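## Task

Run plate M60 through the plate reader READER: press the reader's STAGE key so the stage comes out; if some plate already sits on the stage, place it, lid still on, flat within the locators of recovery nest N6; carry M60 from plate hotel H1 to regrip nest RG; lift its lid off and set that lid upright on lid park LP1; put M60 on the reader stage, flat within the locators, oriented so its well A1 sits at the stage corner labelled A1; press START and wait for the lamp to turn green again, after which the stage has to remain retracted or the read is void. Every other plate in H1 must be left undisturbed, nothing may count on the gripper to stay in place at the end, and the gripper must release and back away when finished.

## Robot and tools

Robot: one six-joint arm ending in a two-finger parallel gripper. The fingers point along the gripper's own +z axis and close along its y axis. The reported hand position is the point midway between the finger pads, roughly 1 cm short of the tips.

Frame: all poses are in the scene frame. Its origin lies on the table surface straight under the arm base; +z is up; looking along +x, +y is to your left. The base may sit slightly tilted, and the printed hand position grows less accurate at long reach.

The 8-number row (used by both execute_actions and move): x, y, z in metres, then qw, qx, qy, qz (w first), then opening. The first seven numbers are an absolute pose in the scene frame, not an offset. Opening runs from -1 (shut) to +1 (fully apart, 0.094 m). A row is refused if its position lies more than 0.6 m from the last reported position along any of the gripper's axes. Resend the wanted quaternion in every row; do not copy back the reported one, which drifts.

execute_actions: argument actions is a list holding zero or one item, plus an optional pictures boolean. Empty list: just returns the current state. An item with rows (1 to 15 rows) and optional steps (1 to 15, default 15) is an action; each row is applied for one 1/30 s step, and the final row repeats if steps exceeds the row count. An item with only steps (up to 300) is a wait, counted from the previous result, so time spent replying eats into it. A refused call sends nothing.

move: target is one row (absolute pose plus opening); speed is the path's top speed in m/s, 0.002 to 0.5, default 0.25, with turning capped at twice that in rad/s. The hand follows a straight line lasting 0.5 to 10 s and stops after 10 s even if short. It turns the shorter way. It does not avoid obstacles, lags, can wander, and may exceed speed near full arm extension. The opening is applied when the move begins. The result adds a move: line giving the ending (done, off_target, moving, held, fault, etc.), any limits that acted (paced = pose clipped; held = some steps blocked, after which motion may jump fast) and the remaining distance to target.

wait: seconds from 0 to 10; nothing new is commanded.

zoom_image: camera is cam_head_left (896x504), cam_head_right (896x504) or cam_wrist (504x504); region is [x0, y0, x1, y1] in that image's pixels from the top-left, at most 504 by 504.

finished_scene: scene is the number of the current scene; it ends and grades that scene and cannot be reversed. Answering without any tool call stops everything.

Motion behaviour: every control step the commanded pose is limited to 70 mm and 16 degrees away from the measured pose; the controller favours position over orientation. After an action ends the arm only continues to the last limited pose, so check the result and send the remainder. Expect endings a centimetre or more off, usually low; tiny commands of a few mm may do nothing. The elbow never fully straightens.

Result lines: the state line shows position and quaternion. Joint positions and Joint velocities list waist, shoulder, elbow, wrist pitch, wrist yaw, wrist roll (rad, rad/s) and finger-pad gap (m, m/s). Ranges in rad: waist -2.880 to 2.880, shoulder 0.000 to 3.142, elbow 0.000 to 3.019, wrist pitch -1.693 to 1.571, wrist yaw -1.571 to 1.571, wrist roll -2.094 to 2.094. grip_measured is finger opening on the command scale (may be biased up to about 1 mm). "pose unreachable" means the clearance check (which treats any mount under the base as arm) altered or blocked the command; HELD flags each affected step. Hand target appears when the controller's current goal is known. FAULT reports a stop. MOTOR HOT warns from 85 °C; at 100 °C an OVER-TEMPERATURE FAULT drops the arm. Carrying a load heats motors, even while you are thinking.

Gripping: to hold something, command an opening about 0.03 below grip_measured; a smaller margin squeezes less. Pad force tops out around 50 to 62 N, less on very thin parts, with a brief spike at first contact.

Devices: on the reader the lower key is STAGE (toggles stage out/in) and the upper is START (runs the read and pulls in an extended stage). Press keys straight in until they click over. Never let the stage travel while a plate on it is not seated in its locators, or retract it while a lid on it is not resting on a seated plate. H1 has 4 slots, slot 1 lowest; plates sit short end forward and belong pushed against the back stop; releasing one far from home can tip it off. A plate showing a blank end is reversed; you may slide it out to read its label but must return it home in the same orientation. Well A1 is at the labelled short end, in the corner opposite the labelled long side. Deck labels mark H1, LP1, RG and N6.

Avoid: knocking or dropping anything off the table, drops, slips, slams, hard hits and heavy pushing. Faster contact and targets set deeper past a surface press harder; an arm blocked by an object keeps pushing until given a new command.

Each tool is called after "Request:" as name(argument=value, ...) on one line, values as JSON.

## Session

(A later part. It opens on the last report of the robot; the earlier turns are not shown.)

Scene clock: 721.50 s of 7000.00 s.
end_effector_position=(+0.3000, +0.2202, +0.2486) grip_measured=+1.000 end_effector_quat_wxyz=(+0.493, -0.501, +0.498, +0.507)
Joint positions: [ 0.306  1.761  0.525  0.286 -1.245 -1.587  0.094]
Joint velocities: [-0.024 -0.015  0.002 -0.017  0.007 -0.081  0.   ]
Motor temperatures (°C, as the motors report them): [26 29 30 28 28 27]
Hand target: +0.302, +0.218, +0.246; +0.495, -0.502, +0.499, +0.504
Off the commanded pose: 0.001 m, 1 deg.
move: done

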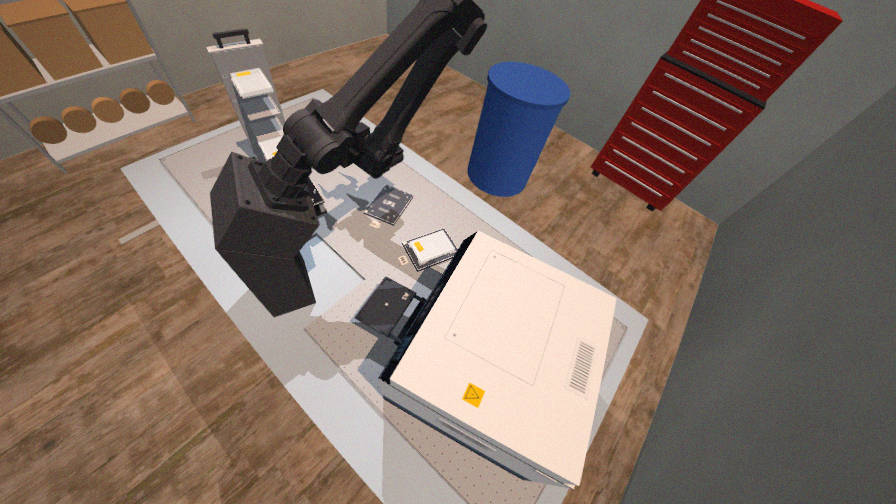

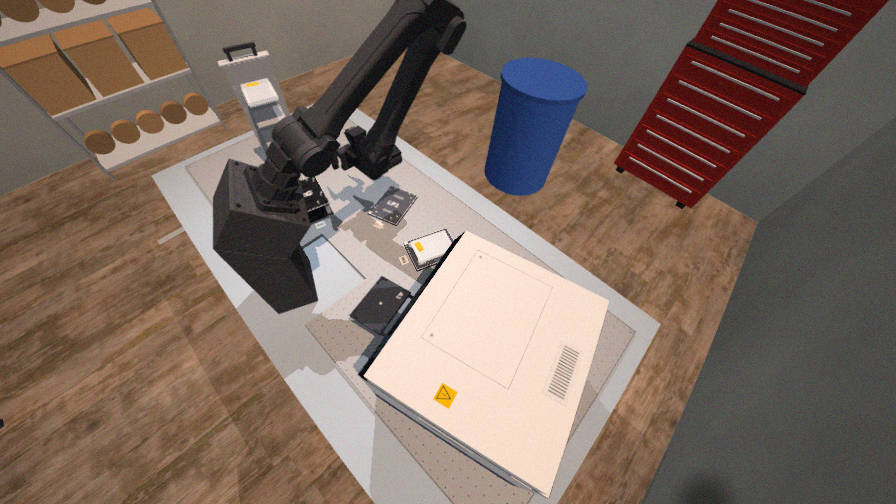

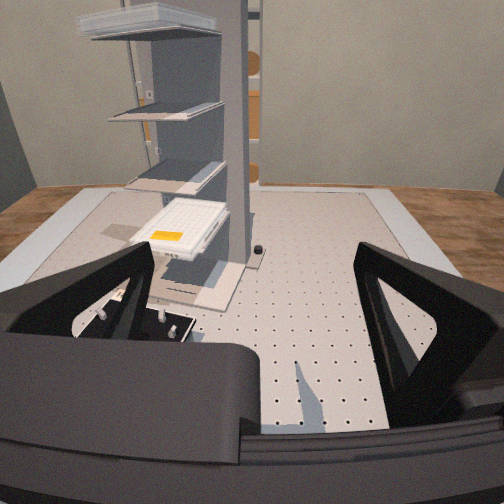

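Request:
move(target=[0.175, 0.3, 0.17, 0.5495, -0.445, 0.5495, 0.445, 1], speed=0.12)

Scene clock: 764.37 s of 7000.00 s.
end_effector_position=(+0.1719, +0.2996, +0.1647) grip_measured=+1.000 end_effector_quat_wxyz=(+0.506, -0.484, +0.533, +0.476)
Joint positions: [ 0.493  2.56   0.55   1.541 -1.04  -1.091  0.094]
Joint velocities: [-0.005  0.015  0.007 -0.012 -0.007 -0.007  0.   ]
Motor temperatures (°C, as the motors report them): [26 29 30 28 29 27]
Hand target: +0.172, +0.303, +0.166; +0.511, -0.486, +0.528, +0.474
Off the commanded pose: 0.006 m, 8 deg.
joint sent to its limit — the command would take joint 4 (wrist pitch) past its upper limit, so that joint was sent only as far as its limit.
After step 90, 38.07 s passed at rest.
move: off_target

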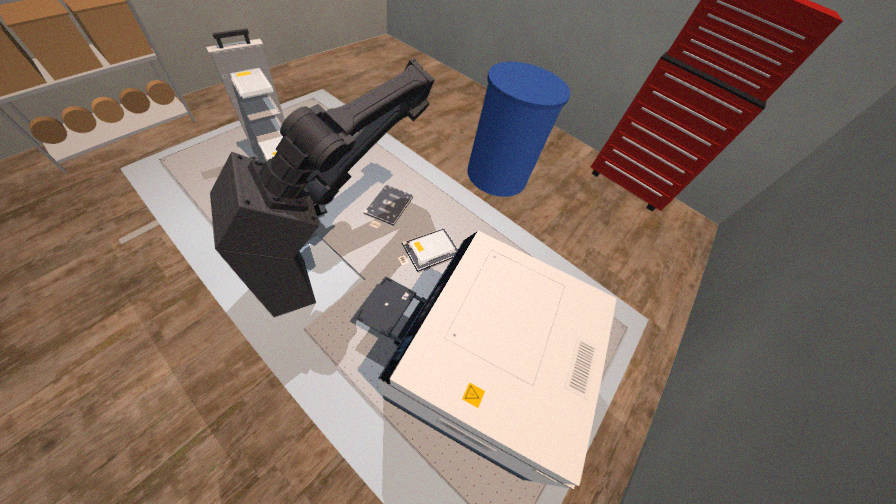

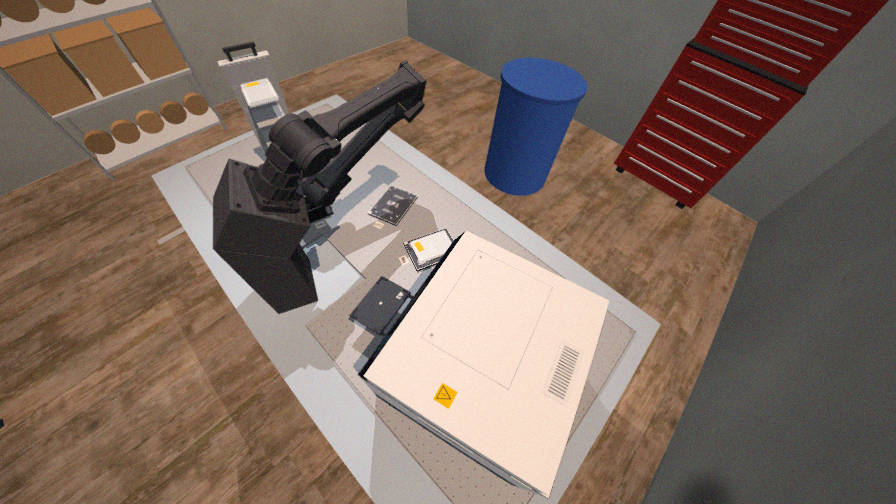

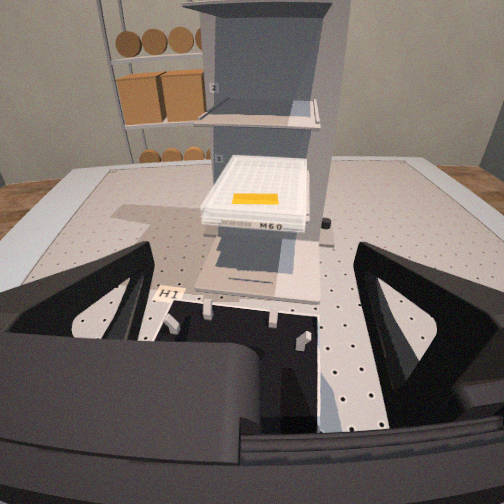

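Request:
move(target=[0.184, 0.39, 0.125, 0.534, -0.464, 0.534, 0.464, 1], speed=0.06)

Scene clock: 792.97 s of 7000.00 s.
end_effector_position=(+0.1900, +0.3874, +0.1237) grip_measured=+1.000 end_effector_quat_wxyz=(+0.522, -0.480, +0.530, +0.466)
Joint positions: [ 0.661  2.662  0.799  1.541 -0.882 -0.958  0.094]
Joint velocities: [ 0.005 -0.005 -0.012 -0.017  0.007  0.007  0.   ]
Motor temperatures (°C, as the motors report them): [26 28 31 29 29 27]
Hand target: +0.186, +0.391, +0.126; +0.521, -0.477, +0.529, +0.470
Off the commanded pose: 0.007 m, 2 deg.
joint sent to its limit — the command would take joint 4 (wrist pitch) past its upper limit, so that joint was sent only as far as its limit.
After step 90, 23.63 s passed at rest.
move: done

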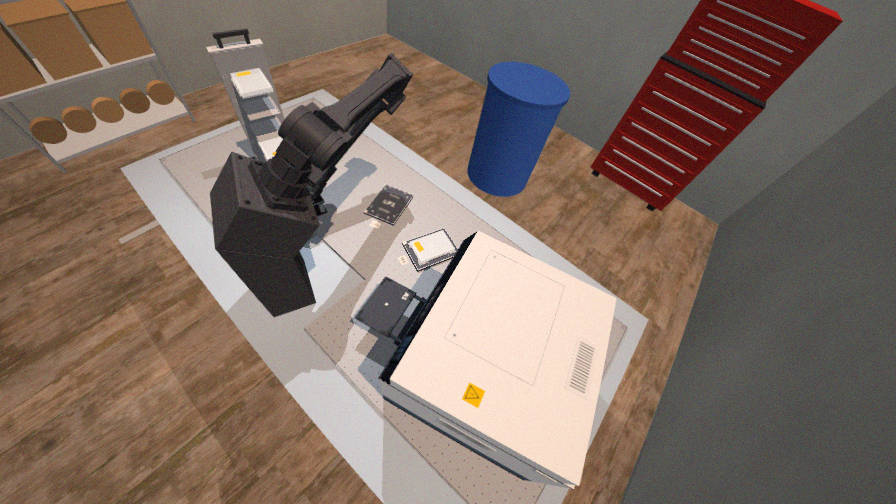

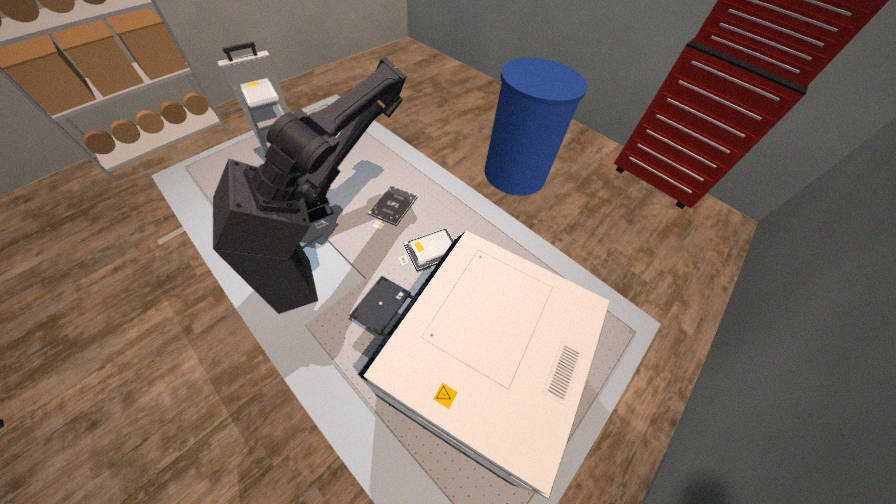

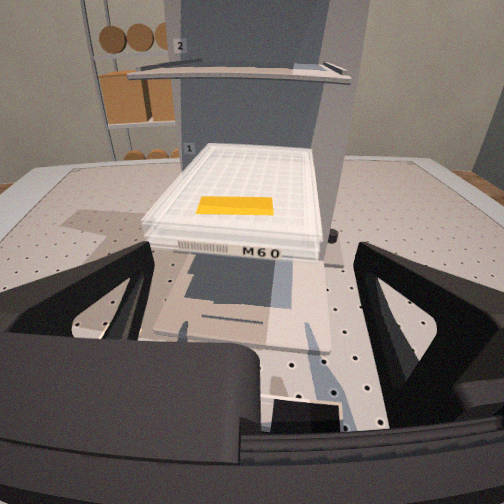

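Request:
move(target=[0.177, 0.395, 0.119, 0.534, -0.464, 0.534, 0.464, 1], speed=0.03)

Scene clock: 807.57 s of 7000.00 s.
end_effector_position=(+0.1822, +0.3904, +0.1186) grip_measured=+1.000 end_effector_quat_wxyz=(+0.517, -0.479, +0.531, +0.469)
Joint positions: [ 0.666  2.686  0.812  1.543 -0.879 -0.955  0.094]
Joint velocities: [ 0.015 -0.015  0.002  0.007  0.037 -0.022  0.   ]
Motor temperatures (°C, as the motors report them): [27 28 31 29 29 27]
Hand target: +0.177, +0.395, +0.119; +0.519, -0.479, +0.528, +0.472
Off the commanded pose: 0.007 m, 3 deg.
joint sent to its limit — the command would take joint 4 (wrist pitch) past its upper limit, so that joint was sent only as far as its limit.
After step 90, 10.67 s passed at rest.
move: off_target

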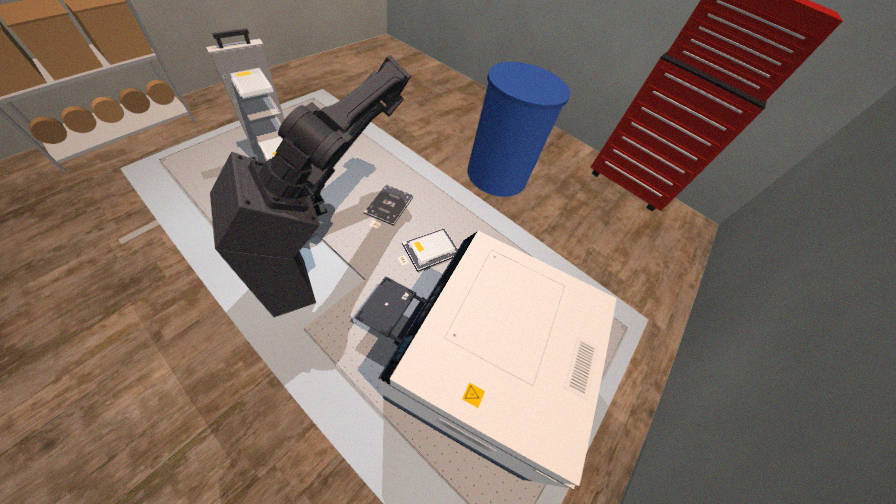

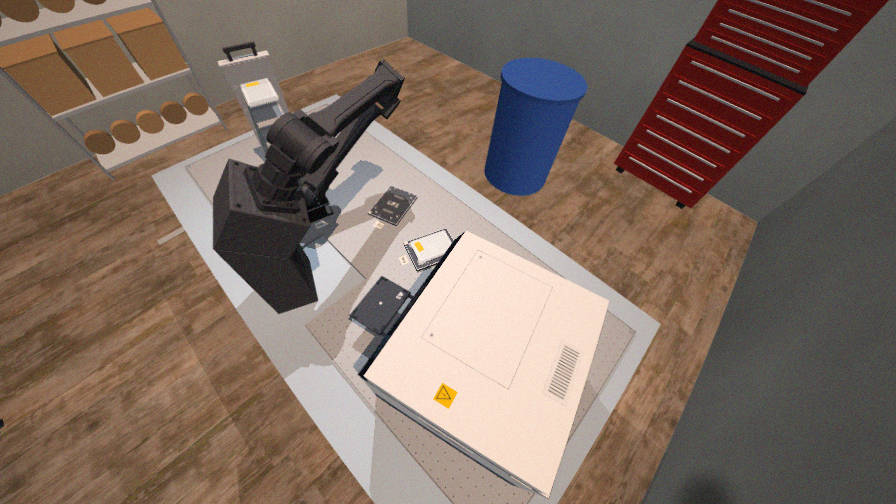

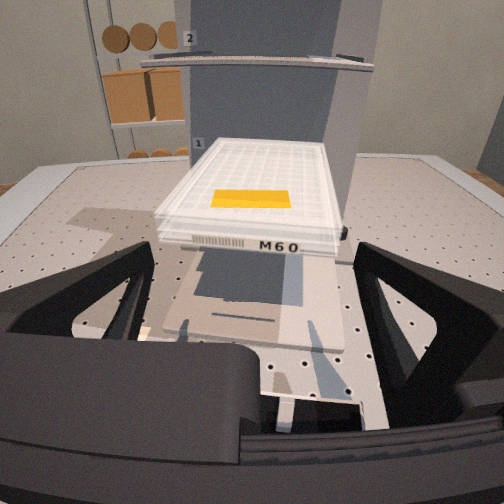

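Request:
move(target=[0.178, 0.39, 0.12, 0.446, -0.515, 0.636, 0.361, 1], speed=0.03)

Scene clock: 832.63 s of 7000.00 s.
end_effector_position=(+0.1876, +0.3935, +0.1125) grip_measured=+1.000 end_effector_quat_wxyz=(+0.460, -0.511, +0.636, +0.350)
Joint positions: [ 0.795  2.631  0.722  1.527 -0.422 -0.952  0.094]
Joint velocities: [-0.015  0.005  0.017  0.007 -0.051  0.007  0.   ]
Motor temperatures (°C, as the motors report them): [27 28 31 29 28 27]
Hand target: +0.178, +0.391, +0.120; +0.448, -0.514, +0.637, +0.361
Off the commanded pose: 0.013 m, 2 deg.
After step 90, 16.13 s passed at rest.
move: off_target

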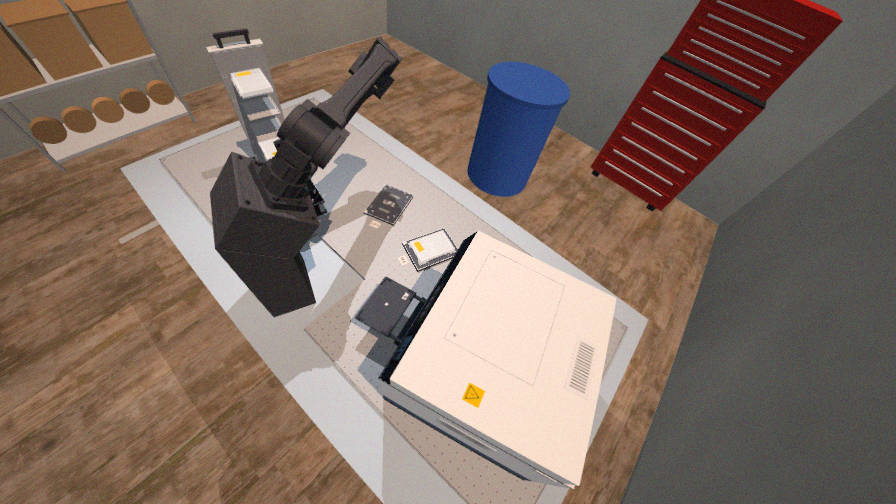

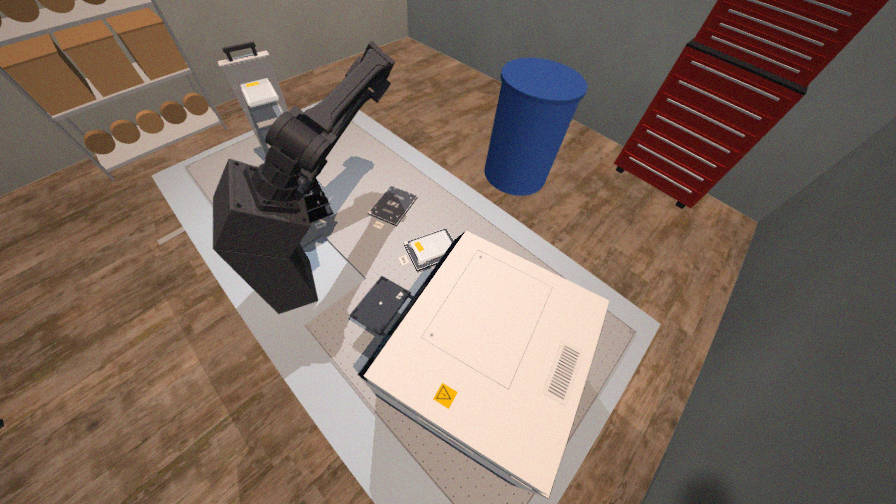

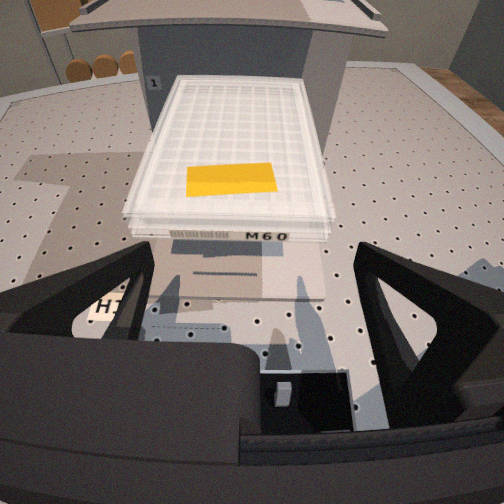

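Request:
move(target=[0.168, 0.372, 0.128, 0.446, -0.515, 0.636, 0.361, 1], speed=0.03)

Scene clock: 844.97 s of 7000.00 s.
end_effector_position=(+0.1691, +0.3804, +0.1215) grip_measured=+1.000 end_effector_quat_wxyz=(+0.443, -0.516, +0.636, +0.364)
Joint positions: [ 0.795  2.631  0.667  1.539 -0.436 -0.952  0.094]
Joint velocities: [ 0.015 -0.005 -0.007 -0.002 -0.051  0.007  0.   ]
Motor temperatures (°C, as the motors report them): [27 28 32 29 29 27]
Hand target: +0.168, +0.372, +0.127; +0.443, -0.518, +0.636, +0.363
Off the commanded pose: 0.011 m, 0 deg.
joint sent to its limit — the command would take joint 4 (wrist pitch) past its upper limit, so that joint was sent only as far as its limit.
After step 90, 7.93 s passed at rest.
move: off_target

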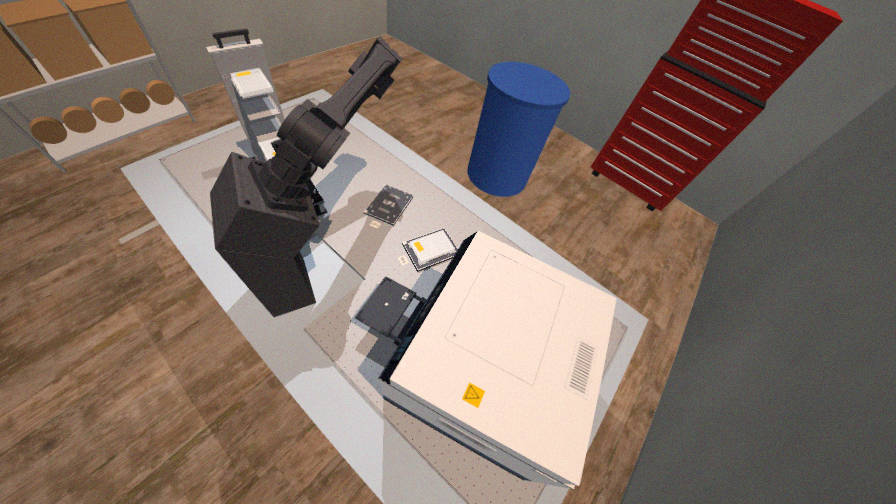

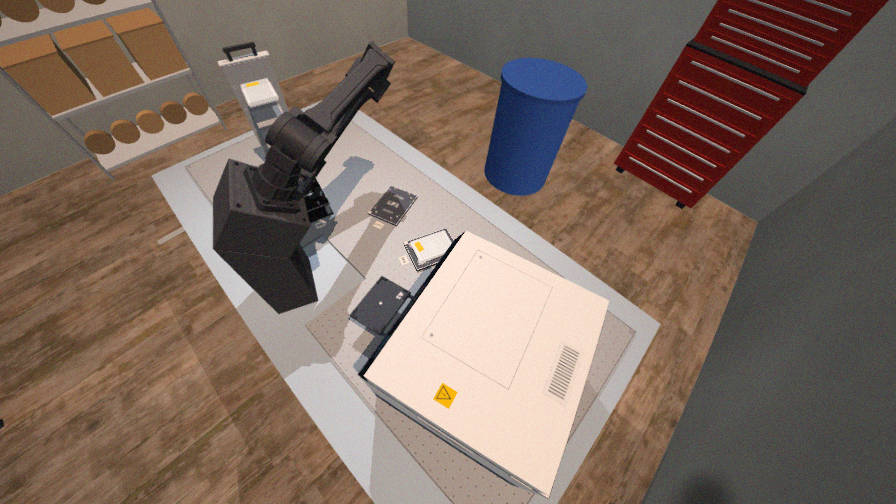

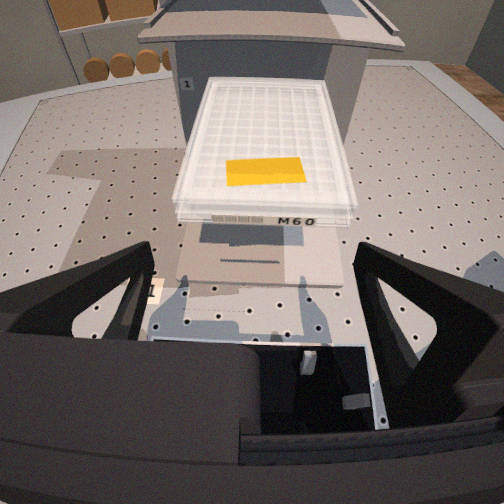

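Request:
execute_actions(actions=[])

Scene clock: 876.67 s of 7000.00 s.
end_effector_position=(+0.1691, +0.3804, +0.1215) grip_measured=+1.000 end_effector_quat_wxyz=(+0.443, -0.516, +0.636, +0.364)
Joint positions: [ 0.795  2.631  0.667  1.539 -0.436 -0.952  0.094]
Joint velocities: [ 0.005 -0.024  0.007  0.012 -0.066 -0.066  0.   ]
Motor temperatures (°C, as the motors report them): [27 28 33 29 29 27]
Hand target: +0.168, +0.372, +0.127; +0.443, -0.518, +0.636, +0.363
Off the commanded pose: 0.011 m, 0 deg.
Steps of this call (steps 1 to 90: nothing new was sent; then 28.70 s passed at rest). Readings (end_effector_position):
1: (+0.1691, +0.3804, +0.1215)
2: (+0.1691, +0.3804, +0.1215)
4: (+0.1691, +0.3804, +0.1215)
8: (+0.1691, +0.3804, +0.1215)
90: the state above

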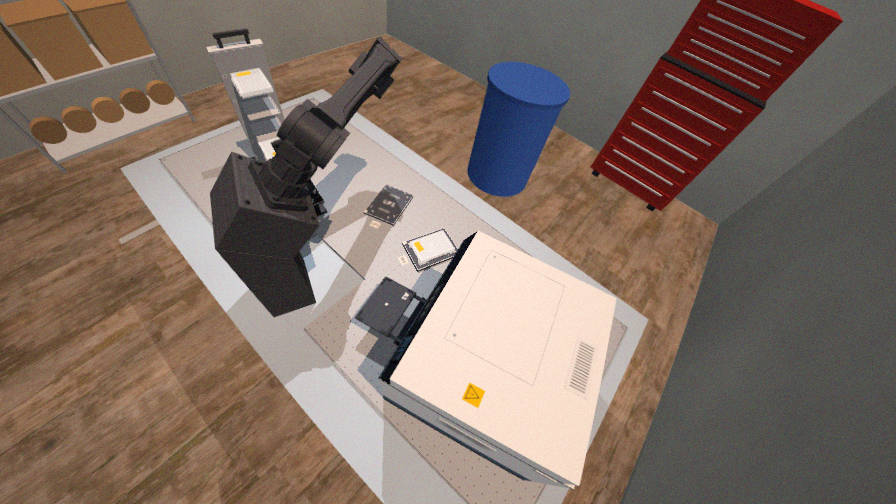

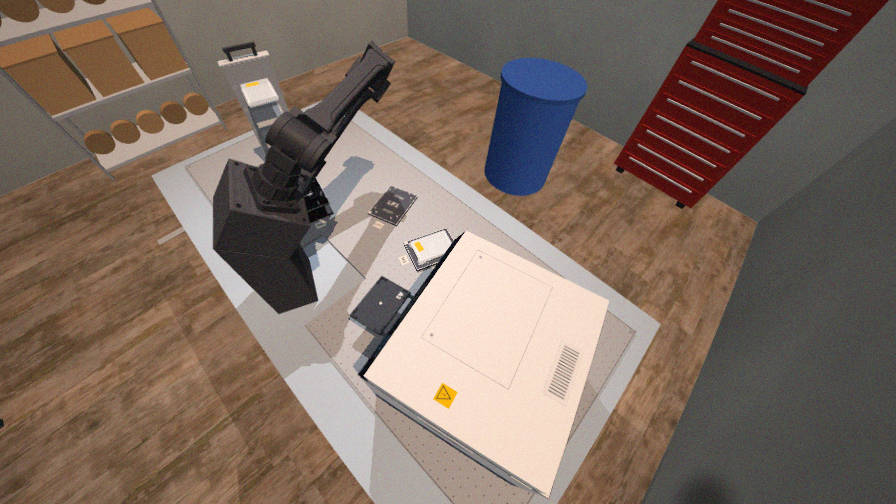

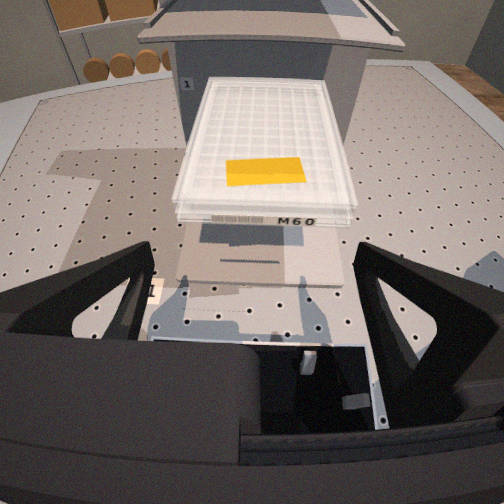

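Request:
move(target=[0.168,0.345,0.125,0.443,-0.516,0.636,0.364], speed=0.05)

Request:
move(target=[0.178,0.39,0.125,0.443,-0.516,0.636,0.364], speed=0.03)



Request:
move(target=[0.168, 0.345, 0.125, 0.443, -0.516, 0.636, 0.364, 1], speed=0.05)

Request:
move(target=[0.179, 0.39, 0.125, 0.443, -0.516, 0.636, 0.364, 1], speed=0.03)

Scene clock: 889.47 s of 7000.00 s.
end_effector_position=(+0.1684, +0.3547, +0.1185) grip_measured=+1.000 end_effector_quat_wxyz=(+0.438, -0.517, +0.635, +0.371)
Joint positions: [ 0.719  2.624  0.628  1.539 -0.515 -0.988  0.094]
Joint velocities: [-0.005 -0.015 -0.002 -0.007  0.037  0.022  0.   ]
Motor temperatures (°C, as the motors report them): [27 28 33 29 29 27]
Hand target: +0.168, +0.345, +0.124; +0.438, -0.520, +0.635, +0.367
Off the commanded pose: 0.012 m, 1 deg.
joint sent to its limit — the command would take joint 4 (wrist pitch) past its upper limit, so that joint was sent only as far as its limit.
After step 90, 8.77 s passed at rest.
move: off_target

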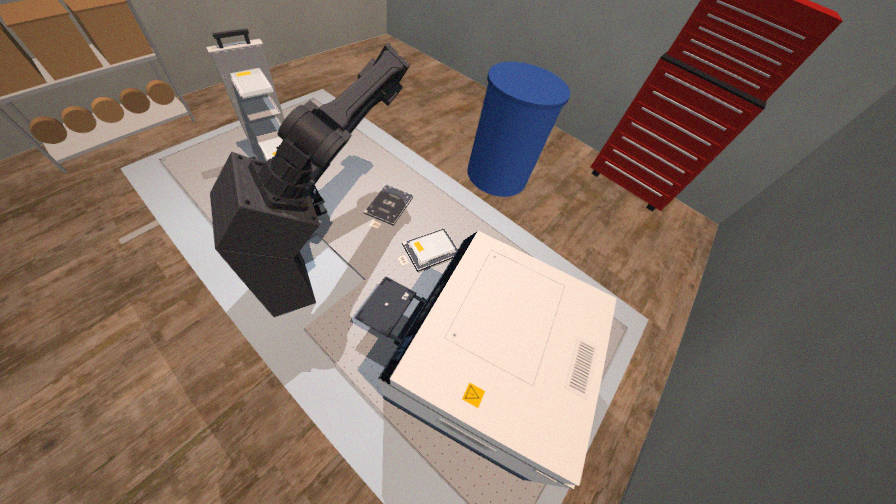

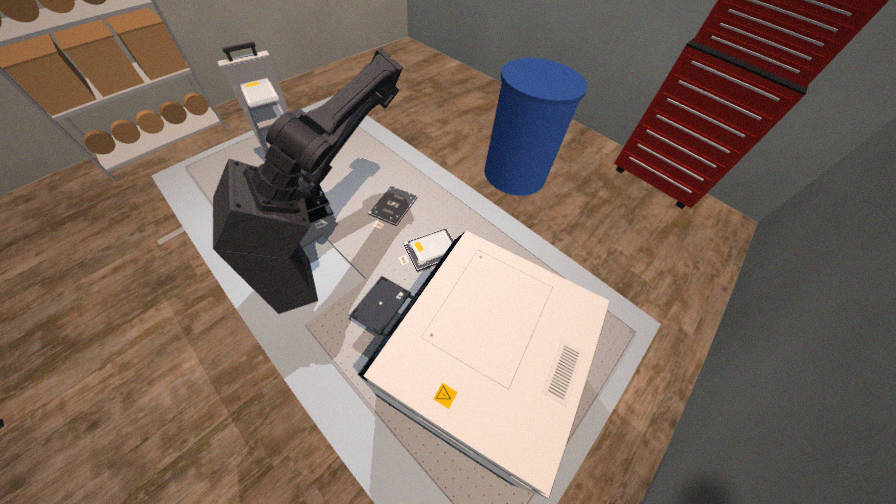

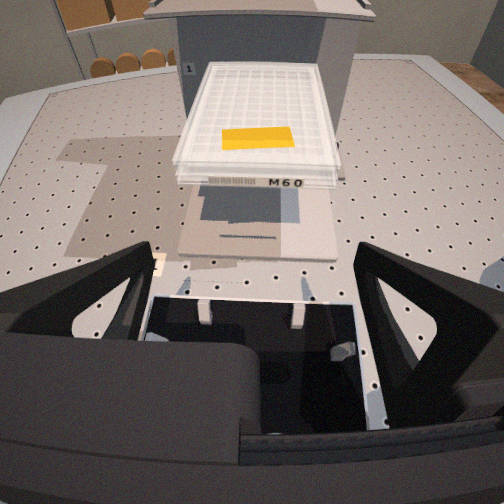

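Scene clock: 891.00 s of 7000.00 s.
end_effector_position=(+0.1775, +0.3848, +0.1219) grip_measured=+1.000 end_effector_quat_wxyz=(+0.443, -0.519, +0.637, +0.359)
Joint positions: [ 0.8    2.605  0.673  1.505 -0.423 -0.957  0.094]
Joint velocities: [ 0.005 -0.005 -0.012 -0.007 -0.022  0.081  0.   ]
Motor temperatures (°C, as the motors report them): [27 28 33 29 29 27]
Hand target: +0.179, +0.390, +0.126; +0.443, -0.516, +0.636, +0.364
Off the commanded pose: 0.006 m, 1 deg.
move: done

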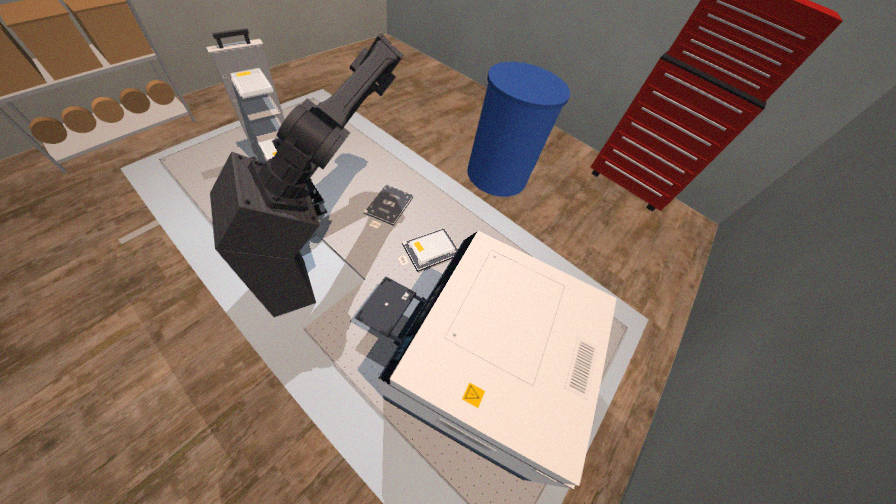

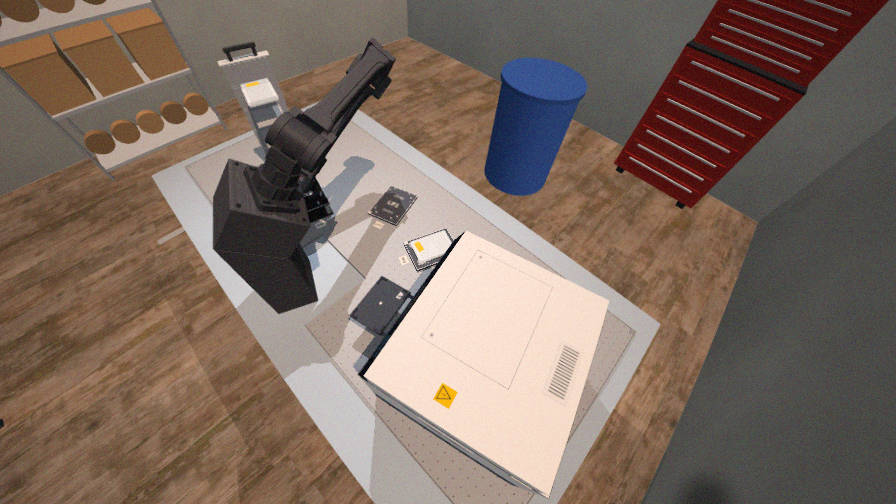

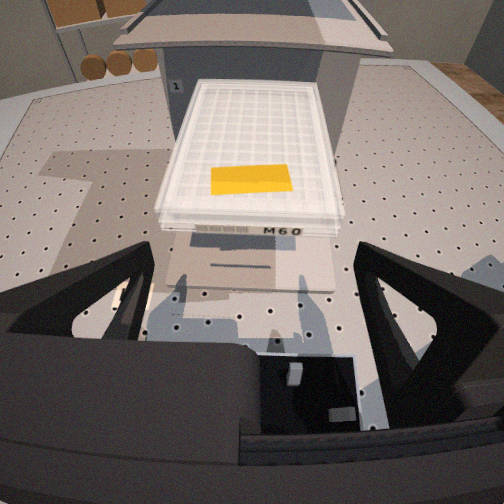

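Request:
move(target=[0.188, 0.432, 0.124, 0.443, -0.516, 0.636, 0.364, 1], speed=0.03)

Scene clock: 901.83 s of 7000.00 s.
end_effector_position=(+0.1846, +0.4182, +0.1180) grip_measured=+1.000 end_effector_quat_wxyz=(+0.436, -0.518, +0.643, +0.359)
Joint positions: [ 0.862  2.592  0.742  1.424 -0.356 -0.922  0.094]
Joint velocities: [-0.005 -0.015  0.007  0.007 -0.095 -0.037  0.   ]
Motor temperatures (°C, as the motors report them): [27 28 32 29 29 27]
Hand target: +0.188, +0.432, +0.125; +0.443, -0.516, +0.636, +0.365
Off the commanded pose: 0.015 m, 1 deg.
After step 90, 6.00 s passed at rest.
move: off_target

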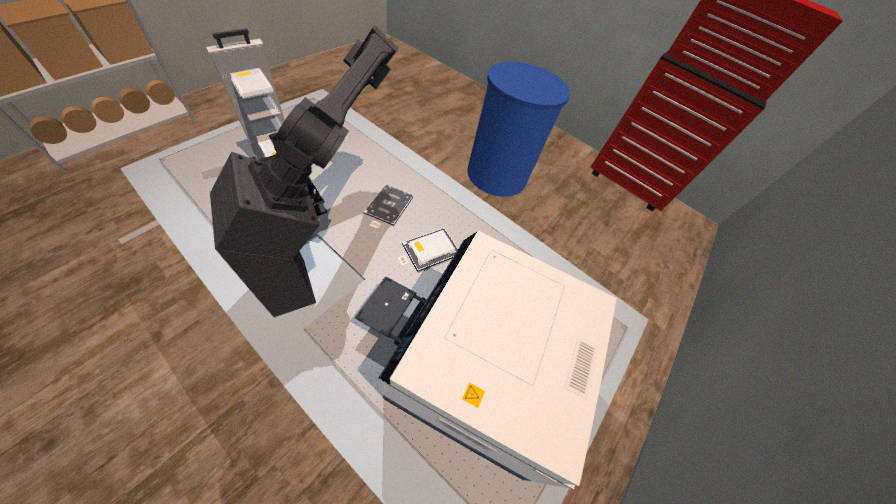

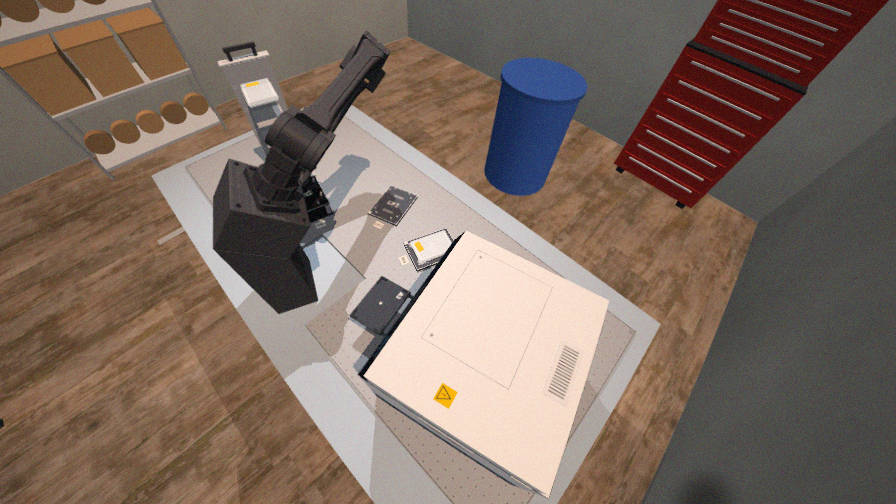

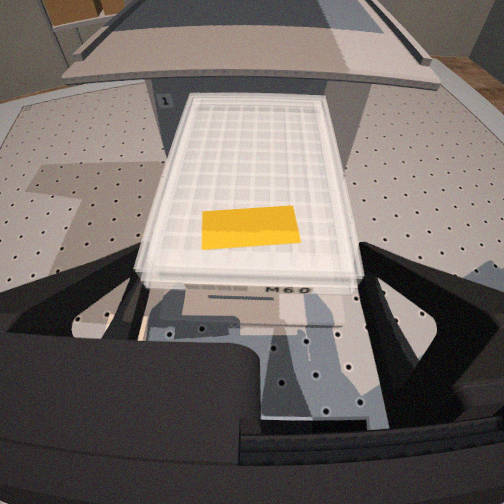

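Request:
move(target=[0.190, 0.445, 0.119, 0.443, -0.516, 0.636, 0.364, 1], speed=0.03)

Scene clock: 914.03 s of 7000.00 s.
end_effector_position=(+0.1864, +0.4303, +0.1145) grip_measured=+1.000 end_effector_quat_wxyz=(+0.434, -0.520, +0.642, +0.360)
Joint positions: [ 0.878  2.594  0.773  1.39  -0.342 -0.918  0.094]
Joint velocities: [-0.015 -0.005  0.012  0.007 -0.007 -0.022  0.   ]
Motor temperatures (°C, as the motors report them): [28 29 31 29 29 27]
Hand target: +0.190, +0.445, +0.120; +0.443, -0.516, +0.636, +0.364
Off the commanded pose: 0.016 m, 1 deg.
After step 90, 8.07 s passed at rest.
move: off_target

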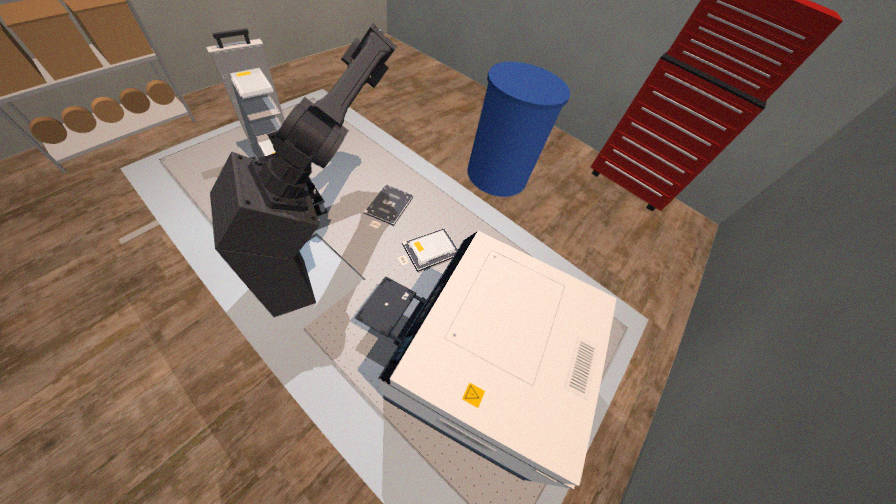

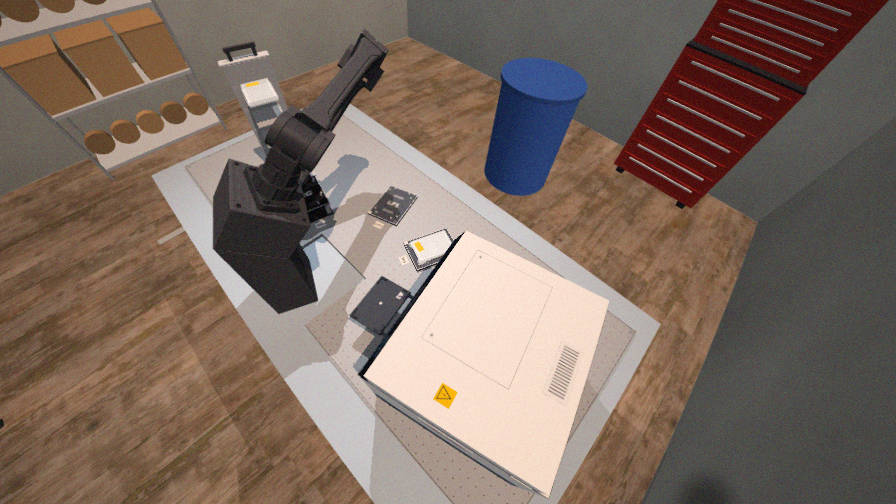

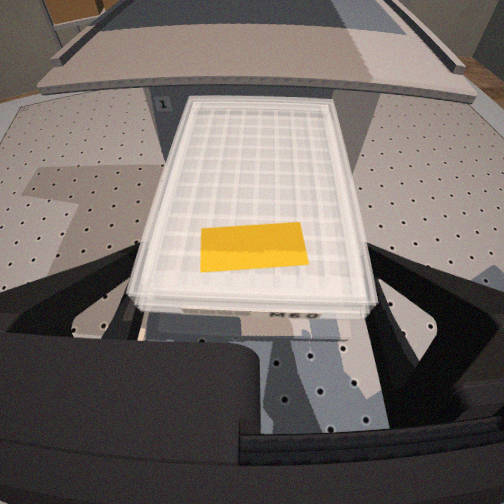

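Request:
execute_actions(actions=[{"rows":[[0.190,0.445,0.119,0.443,-0.516,0.636,0.364,0.755]],"steps":15}])

Request:
move(target=[0.178, 0.385, 0.13, 0.443, -0.516, 0.636, 0.364, 0.755], speed=0.03)

Scene clock: 920.77 s of 7000.00 s.
end_effector_position=(+0.1862, +0.4303, +0.1144) grip_measured=+0.948 end_effector_quat_wxyz=(+0.433, -0.520, +0.642, +0.360)
Joint positions: [ 0.879  2.594  0.773  1.39  -0.341 -0.918  0.092]
Joint velocities: [-0.005  0.005 -0.017 -0.012  0.007 -0.051  0.001]
Motor temperatures (°C, as the motors report them): [28 29 31 29 29 27]
Hand target: +0.190, +0.445, +0.120; +0.443, -0.516, +0.636, +0.364
Off the commanded pose: 0.016 m, 1 deg.
Steps of this call (steps 1 to 90: nothing new was sent; then 3.23 s passed at rest; steps 91 to 105: all 15 steps of this action). Readings (end_effector_position):
91: (+0.1863, +0.4303, +0.1145)
92: (+0.1862, +0.4303, +0.1144)
94: (+0.1862, +0.4303, +0.1144)
98: (+0.1862, +0.4303, +0.1144)
105: the state above

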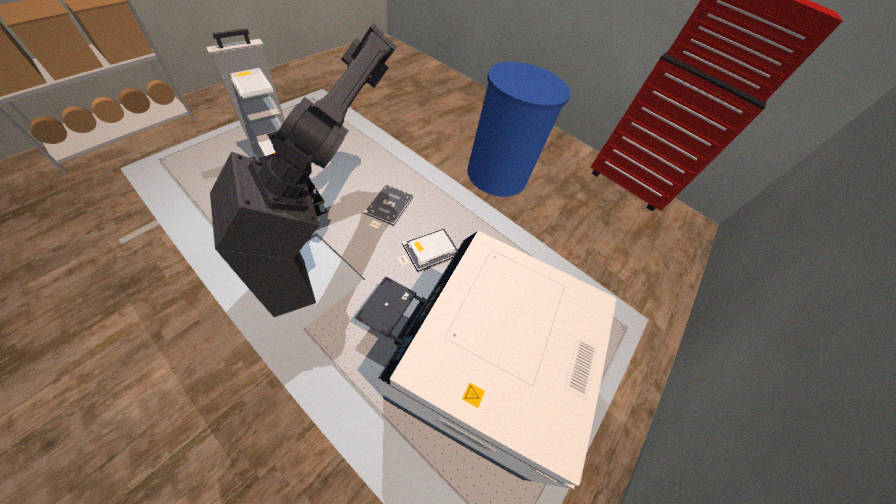

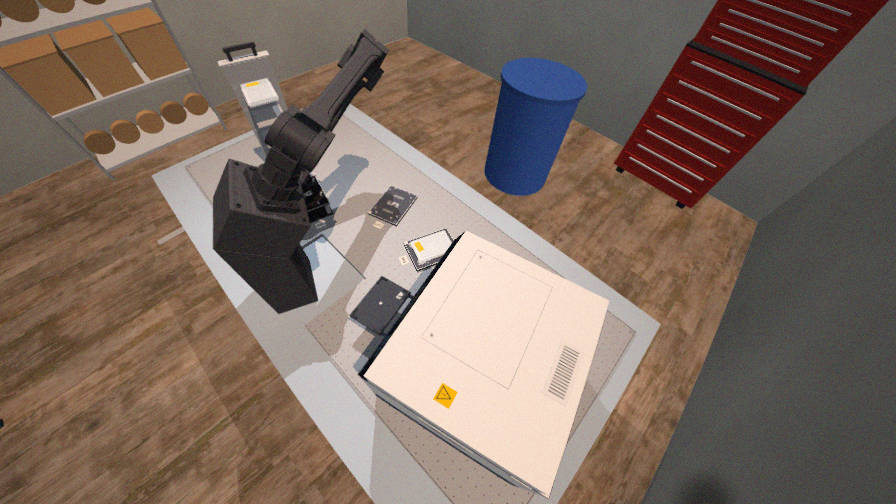

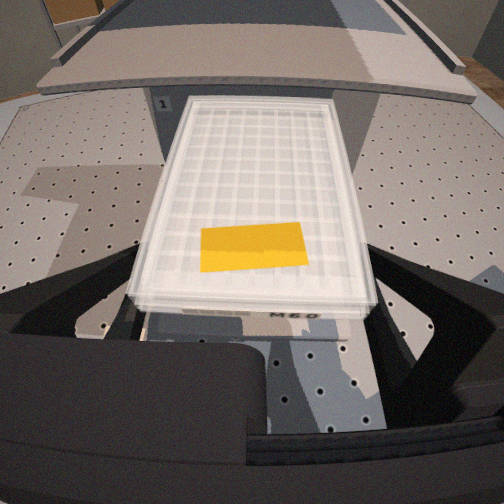

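Scene clock: 922.83 s of 7000.00 s.
end_effector_position=(+0.1840, +0.4273, +0.1152) grip_measured=+0.948 end_effector_quat_wxyz=(+0.441, -0.516, +0.635, +0.370)
Joint positions: [ 0.864  2.606  0.772  1.414 -0.383 -0.92   0.092]
Joint velocities: [ 0.015 -0.005  0.012  0.007  0.022  0.095 -0.001]
Motor temperatures (°C, as the motors report them): [28 29 31 29 29 27]
Hand target: +0.177, +0.390, +0.128; +0.442, -0.517, +0.636, +0.364
Off the commanded pose: 0.045 m, 1 deg.
move: off_target

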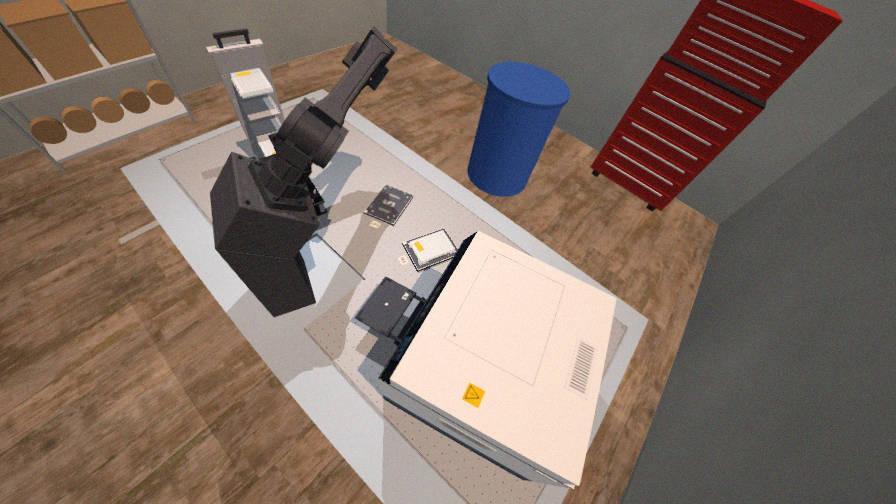

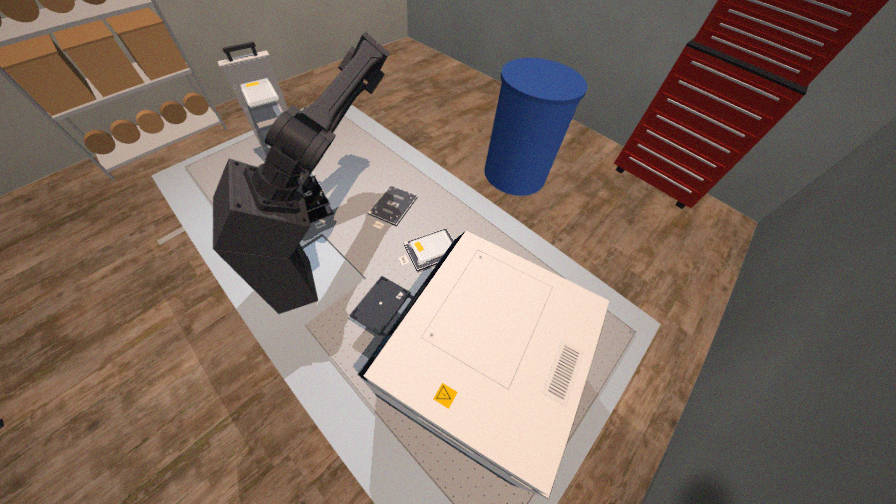

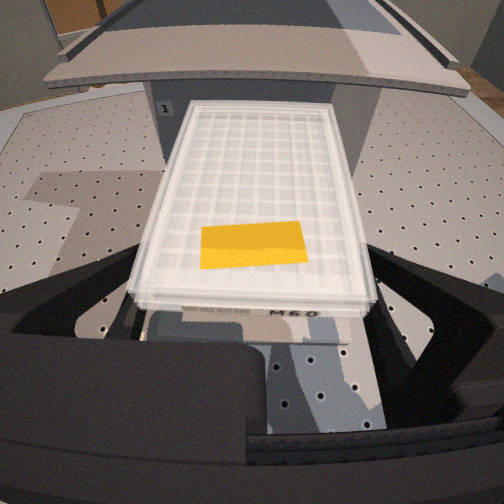

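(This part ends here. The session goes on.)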